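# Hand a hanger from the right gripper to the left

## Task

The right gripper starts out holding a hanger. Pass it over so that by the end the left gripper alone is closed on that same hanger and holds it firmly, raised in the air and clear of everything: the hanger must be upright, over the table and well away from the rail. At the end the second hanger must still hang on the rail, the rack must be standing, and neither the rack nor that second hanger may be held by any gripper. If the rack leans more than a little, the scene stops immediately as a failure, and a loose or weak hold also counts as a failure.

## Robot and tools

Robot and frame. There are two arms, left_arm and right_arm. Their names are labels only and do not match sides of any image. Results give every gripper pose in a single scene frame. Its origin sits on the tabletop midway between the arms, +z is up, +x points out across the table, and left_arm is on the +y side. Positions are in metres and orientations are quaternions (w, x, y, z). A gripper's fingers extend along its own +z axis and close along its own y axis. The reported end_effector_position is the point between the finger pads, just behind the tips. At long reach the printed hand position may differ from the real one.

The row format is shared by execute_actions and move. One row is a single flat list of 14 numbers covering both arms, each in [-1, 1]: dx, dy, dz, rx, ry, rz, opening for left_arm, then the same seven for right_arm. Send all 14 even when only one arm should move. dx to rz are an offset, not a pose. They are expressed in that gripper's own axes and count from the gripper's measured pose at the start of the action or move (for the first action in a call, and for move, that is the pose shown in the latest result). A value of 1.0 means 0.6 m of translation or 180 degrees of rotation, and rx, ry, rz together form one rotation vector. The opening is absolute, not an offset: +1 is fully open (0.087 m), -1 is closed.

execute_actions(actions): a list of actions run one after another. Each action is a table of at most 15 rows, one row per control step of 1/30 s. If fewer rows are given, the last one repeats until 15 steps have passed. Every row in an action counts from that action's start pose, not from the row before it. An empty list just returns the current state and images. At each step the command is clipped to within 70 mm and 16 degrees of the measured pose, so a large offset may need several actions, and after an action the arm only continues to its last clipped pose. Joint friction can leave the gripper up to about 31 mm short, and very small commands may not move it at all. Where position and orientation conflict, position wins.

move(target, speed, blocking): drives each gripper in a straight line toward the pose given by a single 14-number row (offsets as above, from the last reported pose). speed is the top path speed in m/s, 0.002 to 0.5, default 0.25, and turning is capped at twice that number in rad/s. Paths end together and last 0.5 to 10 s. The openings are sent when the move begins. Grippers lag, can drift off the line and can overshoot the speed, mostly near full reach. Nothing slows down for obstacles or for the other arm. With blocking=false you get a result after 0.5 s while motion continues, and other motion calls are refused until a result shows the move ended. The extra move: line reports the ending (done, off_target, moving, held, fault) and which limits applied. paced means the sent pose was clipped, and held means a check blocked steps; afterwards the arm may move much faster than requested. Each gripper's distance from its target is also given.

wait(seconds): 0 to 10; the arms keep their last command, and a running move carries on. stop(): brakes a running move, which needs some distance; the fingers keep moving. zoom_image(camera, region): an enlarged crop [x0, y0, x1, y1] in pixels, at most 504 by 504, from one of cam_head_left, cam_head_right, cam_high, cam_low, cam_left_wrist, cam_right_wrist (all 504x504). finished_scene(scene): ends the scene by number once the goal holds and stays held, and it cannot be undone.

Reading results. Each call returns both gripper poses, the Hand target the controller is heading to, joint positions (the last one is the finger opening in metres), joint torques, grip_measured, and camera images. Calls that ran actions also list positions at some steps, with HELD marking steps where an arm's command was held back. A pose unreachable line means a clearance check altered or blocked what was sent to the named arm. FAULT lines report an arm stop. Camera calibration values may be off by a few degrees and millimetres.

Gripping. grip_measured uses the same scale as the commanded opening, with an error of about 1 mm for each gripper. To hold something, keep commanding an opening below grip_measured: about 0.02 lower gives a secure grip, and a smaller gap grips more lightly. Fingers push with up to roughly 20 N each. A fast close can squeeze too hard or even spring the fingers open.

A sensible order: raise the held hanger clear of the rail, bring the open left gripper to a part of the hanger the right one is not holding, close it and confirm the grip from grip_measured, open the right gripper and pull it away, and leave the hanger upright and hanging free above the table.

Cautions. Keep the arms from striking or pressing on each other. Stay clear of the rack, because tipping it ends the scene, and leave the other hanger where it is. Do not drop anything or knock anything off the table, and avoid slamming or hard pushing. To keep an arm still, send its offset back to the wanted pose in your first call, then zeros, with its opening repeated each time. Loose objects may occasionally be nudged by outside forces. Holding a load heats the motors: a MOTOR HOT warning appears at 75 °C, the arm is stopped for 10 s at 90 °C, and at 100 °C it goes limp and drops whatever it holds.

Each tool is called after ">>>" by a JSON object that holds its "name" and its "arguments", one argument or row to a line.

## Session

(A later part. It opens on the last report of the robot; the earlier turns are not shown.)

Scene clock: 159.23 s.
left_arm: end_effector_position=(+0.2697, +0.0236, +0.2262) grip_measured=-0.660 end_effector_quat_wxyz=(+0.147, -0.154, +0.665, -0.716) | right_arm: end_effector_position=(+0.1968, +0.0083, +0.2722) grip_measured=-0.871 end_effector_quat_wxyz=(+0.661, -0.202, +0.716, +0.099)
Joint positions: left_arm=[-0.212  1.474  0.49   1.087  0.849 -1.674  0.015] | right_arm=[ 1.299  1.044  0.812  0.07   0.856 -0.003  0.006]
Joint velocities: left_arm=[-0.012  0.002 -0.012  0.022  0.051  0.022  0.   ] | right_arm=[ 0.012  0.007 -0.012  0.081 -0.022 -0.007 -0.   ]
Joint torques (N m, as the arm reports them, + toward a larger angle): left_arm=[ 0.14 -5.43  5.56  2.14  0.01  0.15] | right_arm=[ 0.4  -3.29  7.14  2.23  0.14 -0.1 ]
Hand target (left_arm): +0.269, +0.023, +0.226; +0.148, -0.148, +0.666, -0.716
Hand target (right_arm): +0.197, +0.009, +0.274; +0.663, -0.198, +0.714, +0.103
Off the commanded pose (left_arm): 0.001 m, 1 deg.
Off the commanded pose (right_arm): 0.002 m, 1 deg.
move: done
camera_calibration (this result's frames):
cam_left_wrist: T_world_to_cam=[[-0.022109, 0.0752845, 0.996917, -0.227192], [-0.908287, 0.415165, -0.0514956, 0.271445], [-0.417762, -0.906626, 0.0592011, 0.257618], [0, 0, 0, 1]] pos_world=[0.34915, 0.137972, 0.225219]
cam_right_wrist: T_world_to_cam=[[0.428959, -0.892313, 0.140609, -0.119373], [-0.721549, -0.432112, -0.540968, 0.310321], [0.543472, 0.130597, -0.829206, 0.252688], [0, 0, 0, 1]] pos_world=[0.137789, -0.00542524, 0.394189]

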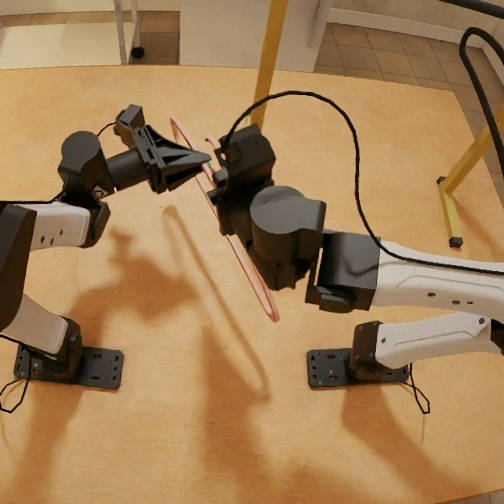

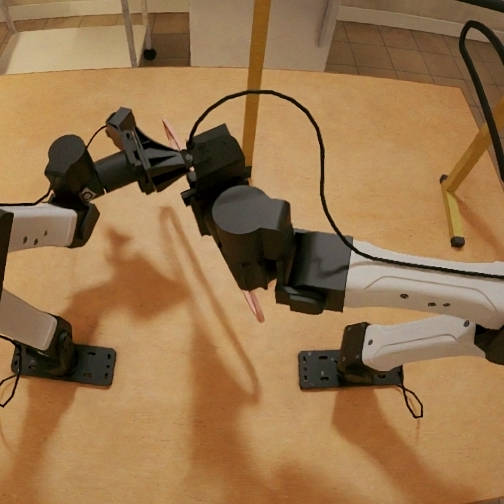

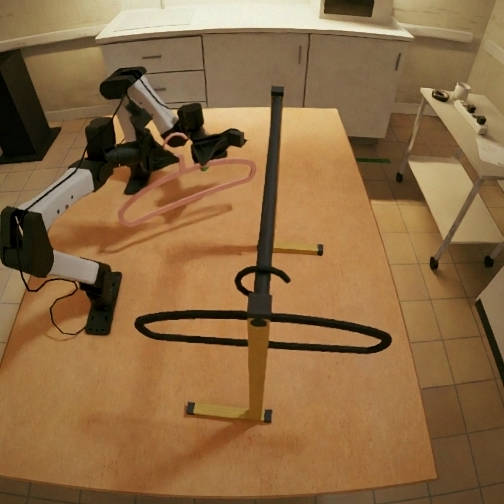

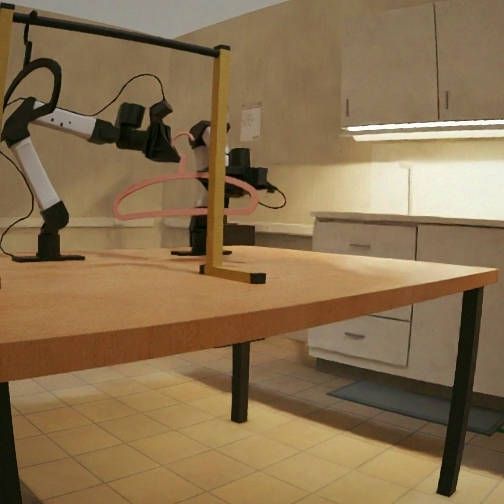

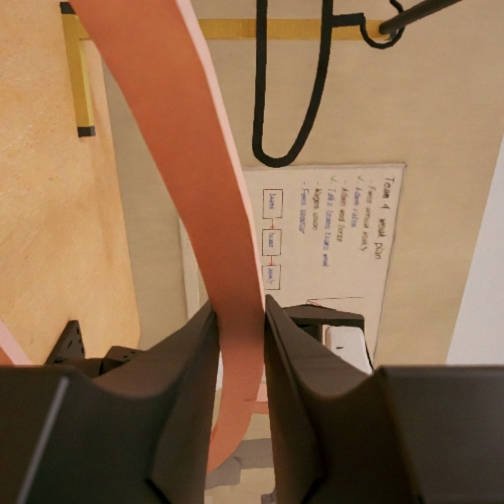

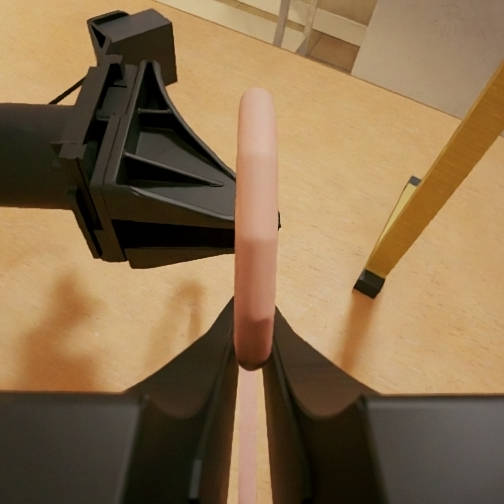

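>>> {"name": "move", "arguments": {
  "target": [0,0,0,0,0,0,-0.74,0,0,0,0,0,0,1]
}}

>>> {"name": "move", "arguments": {
  "target": [0,0,0,0,0,0,-0.74,-0.08,-0.03,-0.13,0,0,0,1],
  "speed": 0.12
}}

>>> {"name": "move", "arguments": {
  "target": [0,0,-0.15,0,0,0,-0.74,-0.05,-0.2,0,0,0,0,1],
  "speed": 0.1
}}

>>> {"name": "zoom_image", "arguments": {
  "camera": "cam_low",
  "region": [80,80,330,270]
}}

Scene clock: 167.17 s.
left_arm: end_effector_position=(+0.2697, +0.0236, +0.2260) grip_measured=-0.661 end_effector_quat_wxyz=(+0.148, -0.152, +0.665, -0.716) | right_arm: end_effector_position=(+0.1968, +0.0083, +0.2723) grip_measured=+0.984 end_effector_quat_wxyz=(+0.661, -0.202, +0.716, +0.099)
Joint positions: left_arm=[-0.212  1.474  0.49   1.087  0.849 -1.669  0.015] | right_arm=[ 1.299  1.044  0.812  0.071  0.856 -0.003  0.087]
Joint velocities: left_arm=[-0.017  0.007 -0.007 -0.066  0.022 -0.081 -0.001] | right_arm=[ 0.007 -0.002  0.007 -0.007 -0.007 -0.022 -0.001]
Joint torques (N m, as the arm reports them, + toward a larger angle): left_arm=[ 0.25 -5.54  5.54  2.16 -0.05  0.02] | right_arm=[ 0.39 -3.32  7.13  2.1   0.14 -0.1 ]
Hand target (left_arm): +0.270, +0.024, +0.226; +0.147, -0.154, +0.665, -0.716
Hand target (right_arm): +0.197, +0.008, +0.272; +0.661, -0.202, +0.716, +0.099
Off the commanded pose (left_arm): 0.000 m, 0 deg.
Off the commanded pose (right_arm): 0.000 m, 0 deg.
move: done
camera_calibration (this result's frames):
cam_left_wrist: T_world_to_cam=[[-0.026254, 0.0731136, 0.996978, -0.22577], [-0.908209, 0.414973, -0.0543485, 0.272075], [-0.417693, -0.906891, 0.0555077, 0.258444], [0, 0, 0, 1]] pos_world=[0.349124, 0.137984, 0.225529]
cam_right_wrist: T_world_to_cam=[[0.428944, -0.892365, 0.140328, -0.119283], [-0.721491, -0.431914, -0.541203, 0.310426], [0.543561, 0.1309, -0.8291, 0.252688], [0, 0, 0, 1]] pos_world=[0.137784, -0.00544371, 0.394246]

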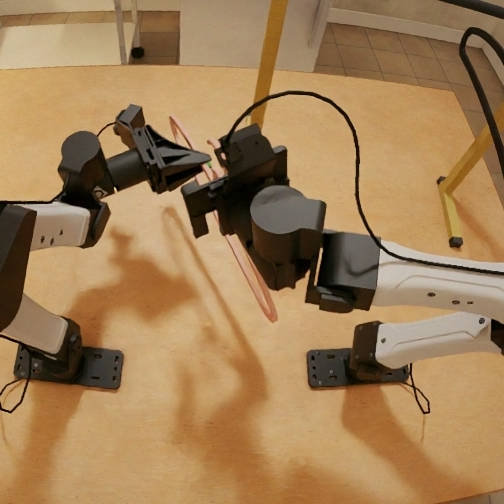

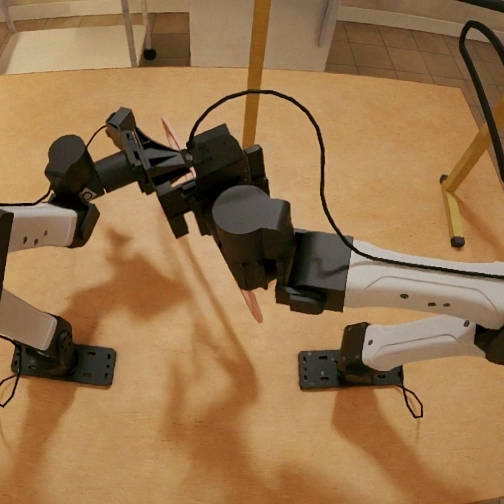

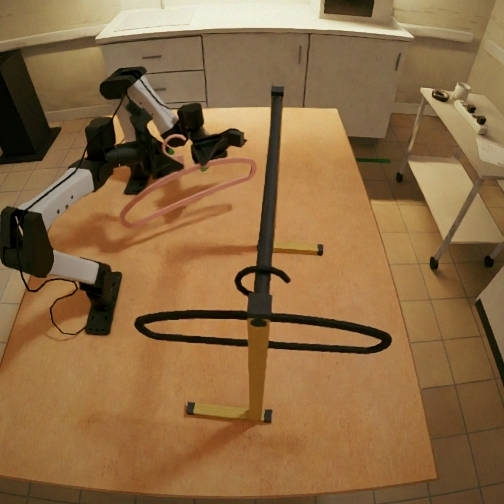

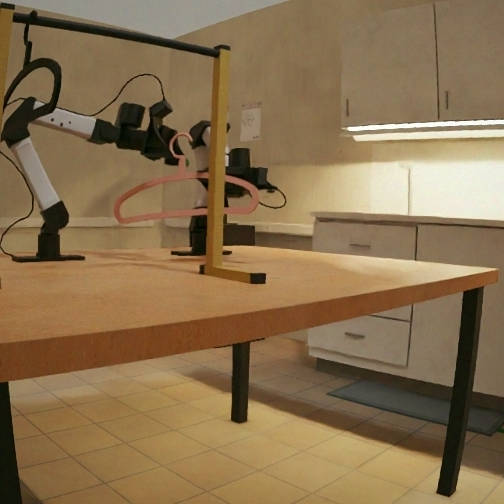

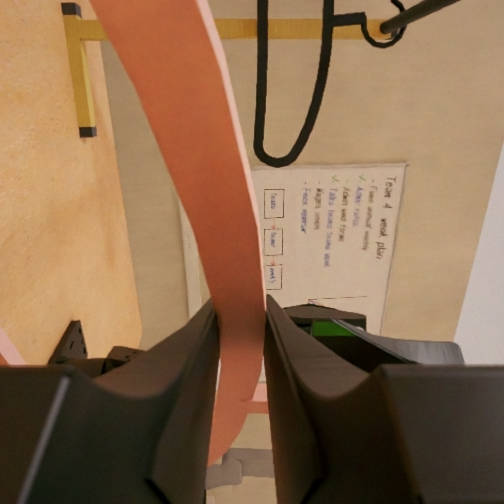

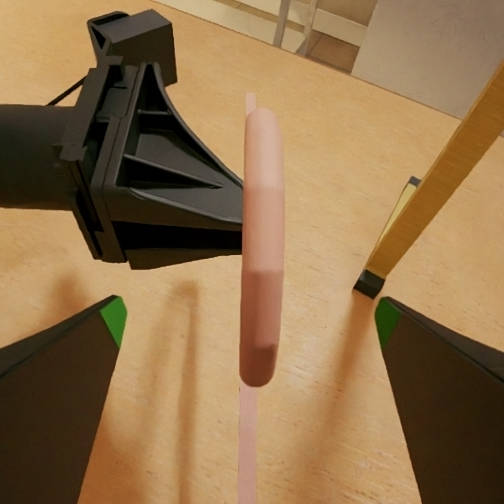

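Scene clock: 168.60 s.
left_arm: end_effector_position=(+0.2697, +0.0236, +0.2259) grip_measured=-0.661 end_effector_quat_wxyz=(+0.149, -0.152, +0.666, -0.715) | right_arm: end_effector_position=(+0.1369, -0.0259, +0.3212) grip_measured=+0.984 end_effector_quat_wxyz=(+0.657, -0.211, +0.717, +0.094)
Joint positions: left_arm=[-0.212  1.474  0.49   1.087  0.849 -1.667  0.015] | right_arm=[ 1.581  0.919  1.001 -0.36   1.125  0.108  0.087]
Joint velocities: left_arm=[ 0.017 -0.007  0.002 -0.081 -0.022  0.037  0.001] | right_arm=[-0.012 -0.002 -0.002 -0.095 -0.022 -0.022 -0.001]
Joint torques (N m, as the arm reports them, + toward a larger angle): left_arm=[ 0.18 -5.5   5.51  2.16 -0.04  0.06] | right_arm=[ 0.95 -2.78  7.92  1.8   0.28 -0.11]
Hand target (left_arm): +0.270, +0.024, +0.226; +0.148, -0.152, +0.665, -0.716
Hand target (right_arm): +0.136, -0.031, +0.329; +0.660, -0.201, +0.717, +0.100
Off the commanded pose (left_arm): 0.000 m, 0 deg.
Off the commanded pose (right_arm): 0.011 m, 1 deg.
move: off_target (right_arm)
camera_calibration (this result's frames):
cam_left_wrist: T_world_to_cam=[[-0.0279882, 0.0723199, 0.996989, -0.225206], [-0.908168, 0.414899, -0.0555909, 0.272345], [-0.41767, -0.906989, 0.0540663, 0.258765], [0, 0, 0, 1]] pos_world=[0.34911, 0.137989, 0.225678]
cam_right_wrist: T_world_to_cam=[[0.435346, -0.886214, 0.158429, -0.13746], [-0.720916, -0.448581, -0.528256, 0.274207], [0.539216, 0.11576, -0.834174, 0.332054], [0, 0, 0, 1]] pos_world=[0.0784742, -0.0372532, 0.44362]

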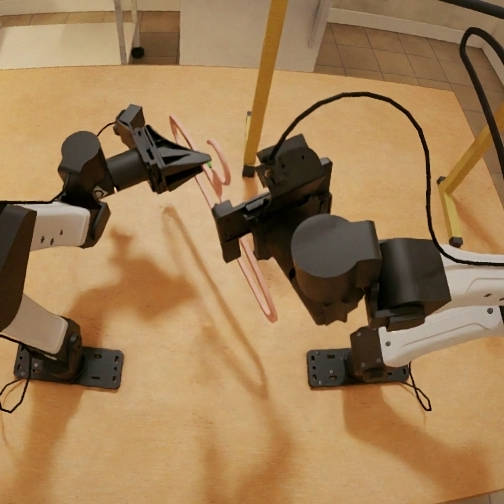

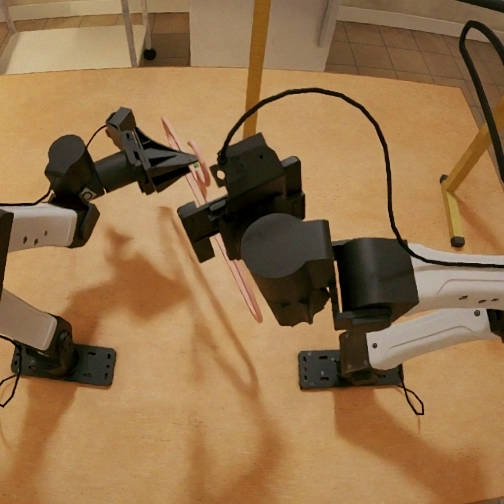

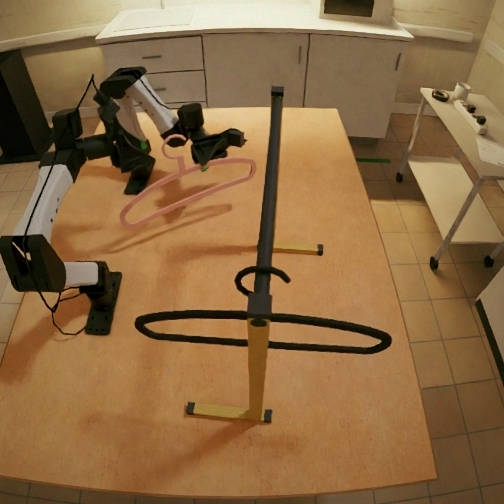

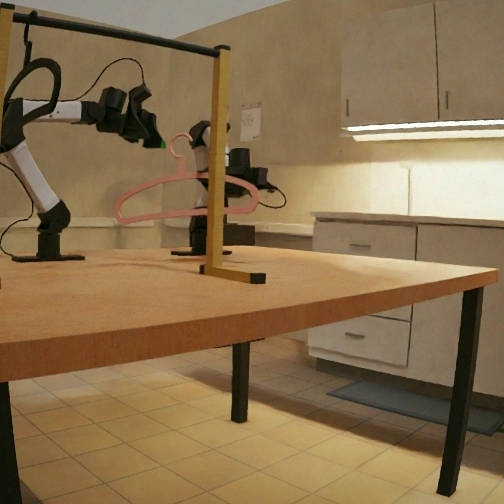

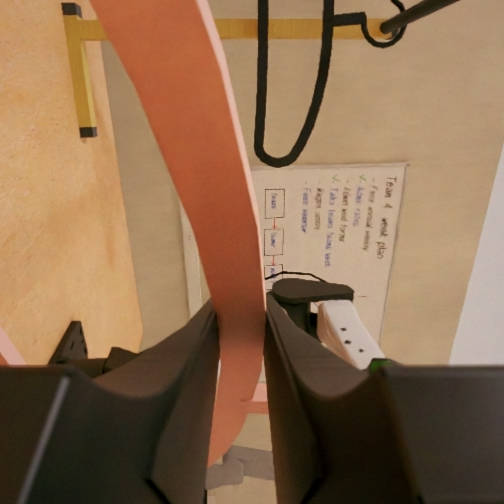

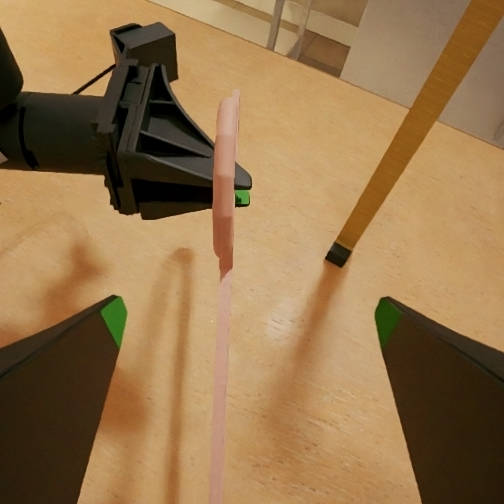

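Scene clock: 170.53 s.
left_arm: end_effector_position=(+0.2386, +0.1046, +0.2212) grip_measured=-0.661 end_effector_quat_wxyz=(+0.149, -0.149, +0.665, -0.716) | right_arm: end_effector_position=(+0.1926, -0.1225, +0.3596) grip_measured=+0.984 end_effector_quat_wxyz=(+0.654, -0.213, +0.721, +0.085)
Joint positions: left_arm=[ 0.118  1.338  0.327  1.195  1.18  -1.757  0.015] | right_arm=[ 0.951  0.703  1.101 -0.548  0.517 -0.082  0.087]
Joint velocities: left_arm=[-0.007  0.002 -0.007 -0.051  0.066  0.051 -0.002] | right_arm=[ 0.002 -0.022  0.002 -0.081 -0.066  0.051 -0.001]
Joint torques (N m, as the arm reports them, + toward a larger angle): left_arm=[ 0.94 -5.22  3.69  2.09 -0.09 -0.07] | right_arm=[-0.08 -1.09  7.28  2.21 -0.06 -0.13]
Hand target (left_arm): +0.234, +0.106, +0.221; +0.148, -0.153, +0.663, -0.717
Hand target (right_arm): +0.188, -0.128, +0.368; +0.660, -0.212, +0.715, +0.093
Off the commanded pose (left_arm): 0.006 m, 0 deg.
Off the commanded pose (right_arm): 0.010 m, 1 deg.
move: done
camera_calibration (this result's frames):
cam_left_wrist: T_world_to_cam=[[-0.0317878, 0.0728226, 0.996838, -0.226403], [-0.906632, 0.417716, -0.0594269, 0.210385], [-0.420723, -0.905654, 0.052745, 0.320372], [0, 0, 0, 1]] pos_world=[0.318333, 0.218752, 0.221292]
cam_right_wrist: T_world_to_cam=[[0.427445, -0.887809, 0.170546, -0.256491], [-0.728526, -0.449975, -0.5165, 0.288375], [0.535295, 0.0965276, -0.839132, 0.345513], [0, 0, 0, 1]] pos_world=[0.134774, -0.131305, 0.48262]

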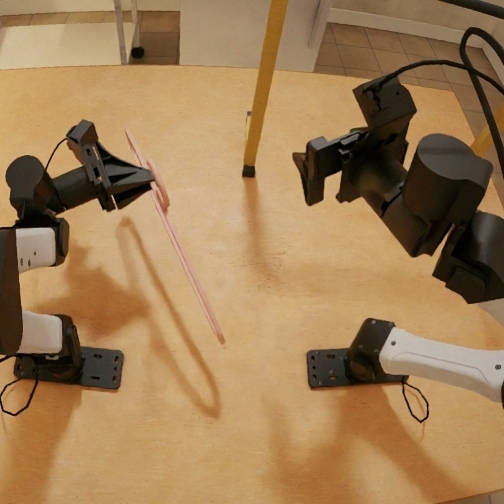

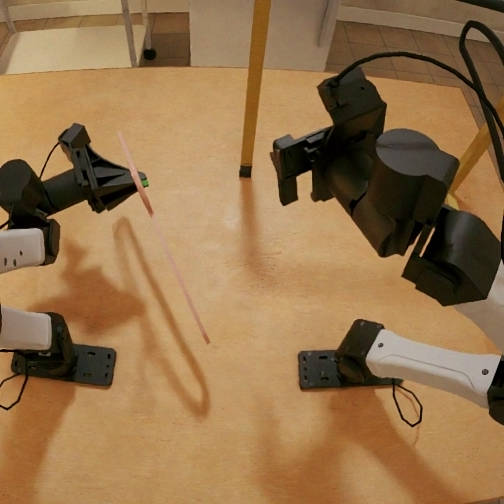

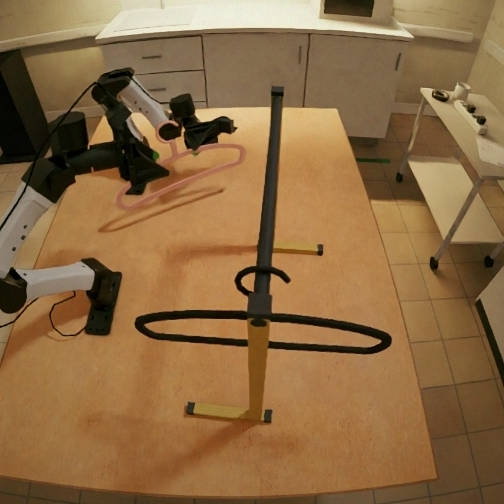

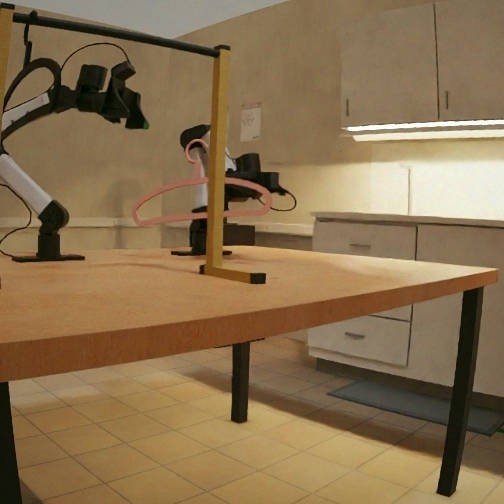

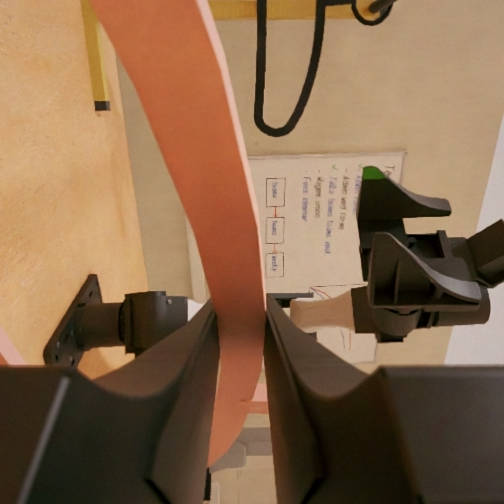

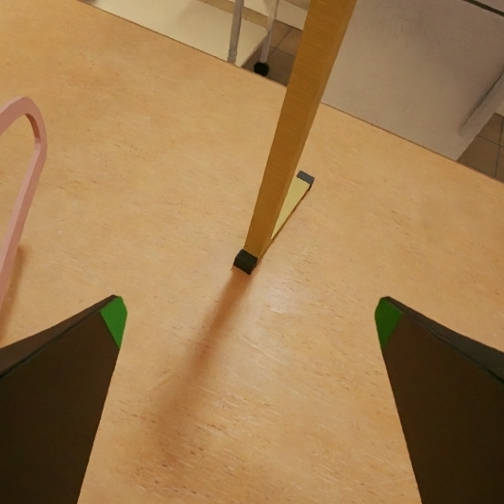

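Region (80, 80, 330, 270) of cam_low's 504x504 image, scaled by 2.016, with more detail than that image has; it fills the top 383 rows of this view, and the rest is white.

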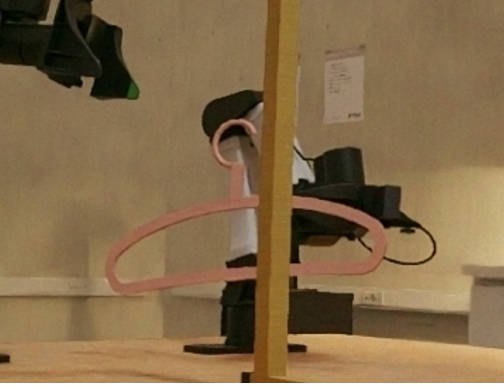

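>>> {"name": "move", "arguments": {
  "target": [0,0,0,0,0,-0.045,-0.7,0,0,0,0,0,0,1],
  "speed": 0.05
}}

>>> {"name": "finished_scene", "arguments": {
  "scene": 1
}}

Scene clock: 176.87 s.
left_arm: end_effector_position=(+0.2383, +0.1050, +0.2271) grip_measured=-0.661 end_effector_quat_wxyz=(-0.112, +0.183, -0.655, +0.724) | right_arm: end_effector_position=(+0.1923, -0.1221, +0.3594) grip_measured=+0.984 end_effector_quat_wxyz=(+0.653, -0.214, +0.721, +0.086)
Joint positions: left_arm=[ 0.118  1.338  0.327  1.207  1.18  -1.872  0.015] | right_arm=[ 0.951  0.703  1.101 -0.549  0.514 -0.082  0.087]
Joint velocities: left_arm=[-0.007  0.002 -0.017  0.081  0.037 -0.095  0.   ] | right_arm=[-0.012  0.002  0.002  0.007 -0.007  0.037  0.001]
Joint torques (N m, as the arm reports them, + toward a larger angle): left_arm=[-0.06 -2.27  4.35  2.04 -0.12 -0.06] | right_arm=[ 0.4   0.28  6.07  2.29  0.14 -0.1 ]
Hand target (left_arm): +0.239, +0.105, +0.221; -0.099, +0.196, -0.654, +0.724
Hand target (right_arm): +0.193, -0.123, +0.360; +0.654, -0.213, +0.721, +0.085
Off the commanded pose (left_arm): 0.006 m, 2 deg.
Off the commanded pose (right_arm): 0.001 m, 0 deg.
move: done
camera_calibration (this result's frames):
cam_left_wrist: T_world_to_cam=[[0.0607621, 0.118926, 0.991042, -0.257897], [-0.905365, 0.42461, 0.00455541, 0.194709], [-0.420264, -0.897532, 0.133472, 0.300988], [0, 0, 0, 1]] pos_world=[0.318448, 0.218142, 0.214526]
cam_right_wrist: T_world_to_cam=[[0.430261, -0.886457, 0.170499, -0.256316], [-0.727589, -0.452349, -0.515747, 0.287548], [0.534312, 0.0978523, -0.839604, 0.345949], [0, 0, 0, 1]] pos_world=[0.134655, -0.130993, 0.482464]

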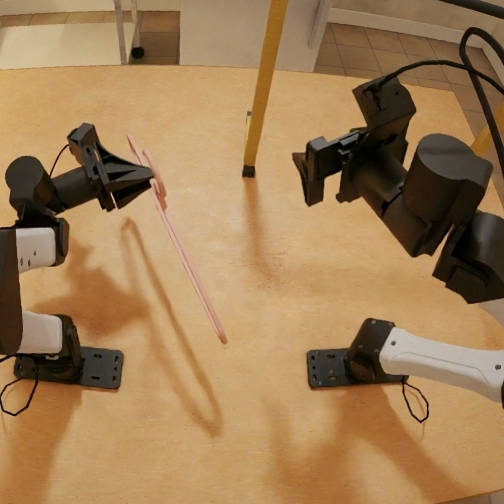

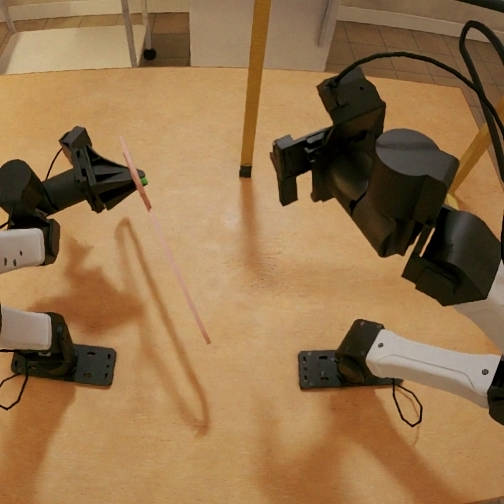

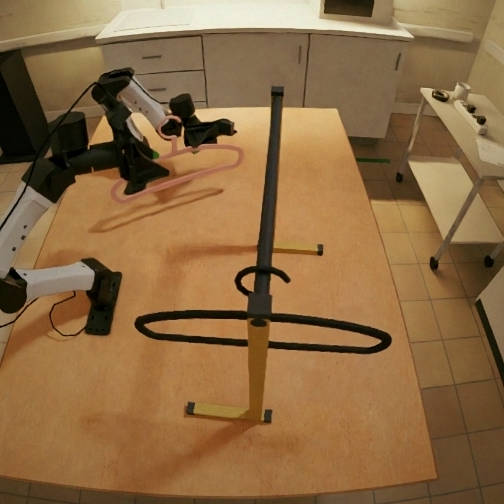

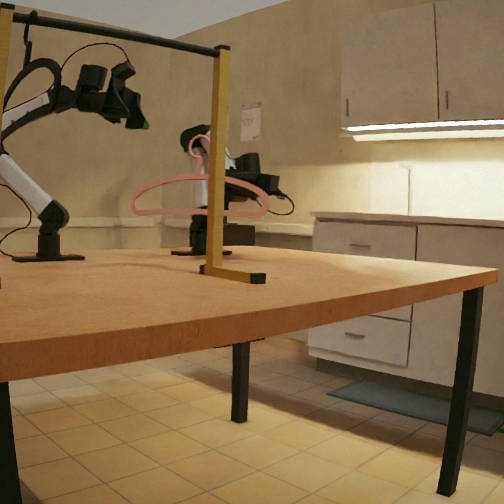

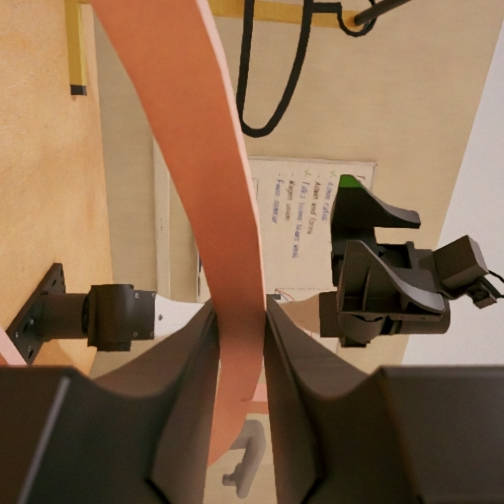

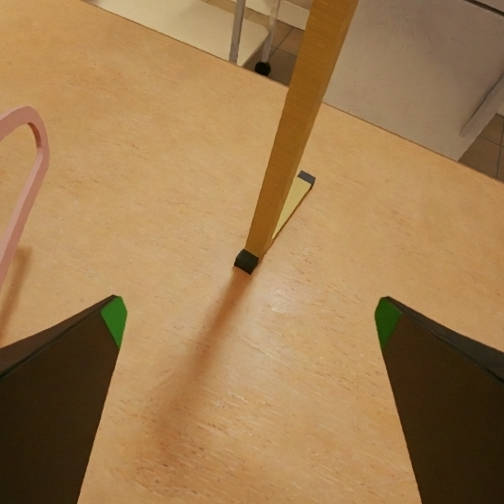

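The scene is finished: the task was done.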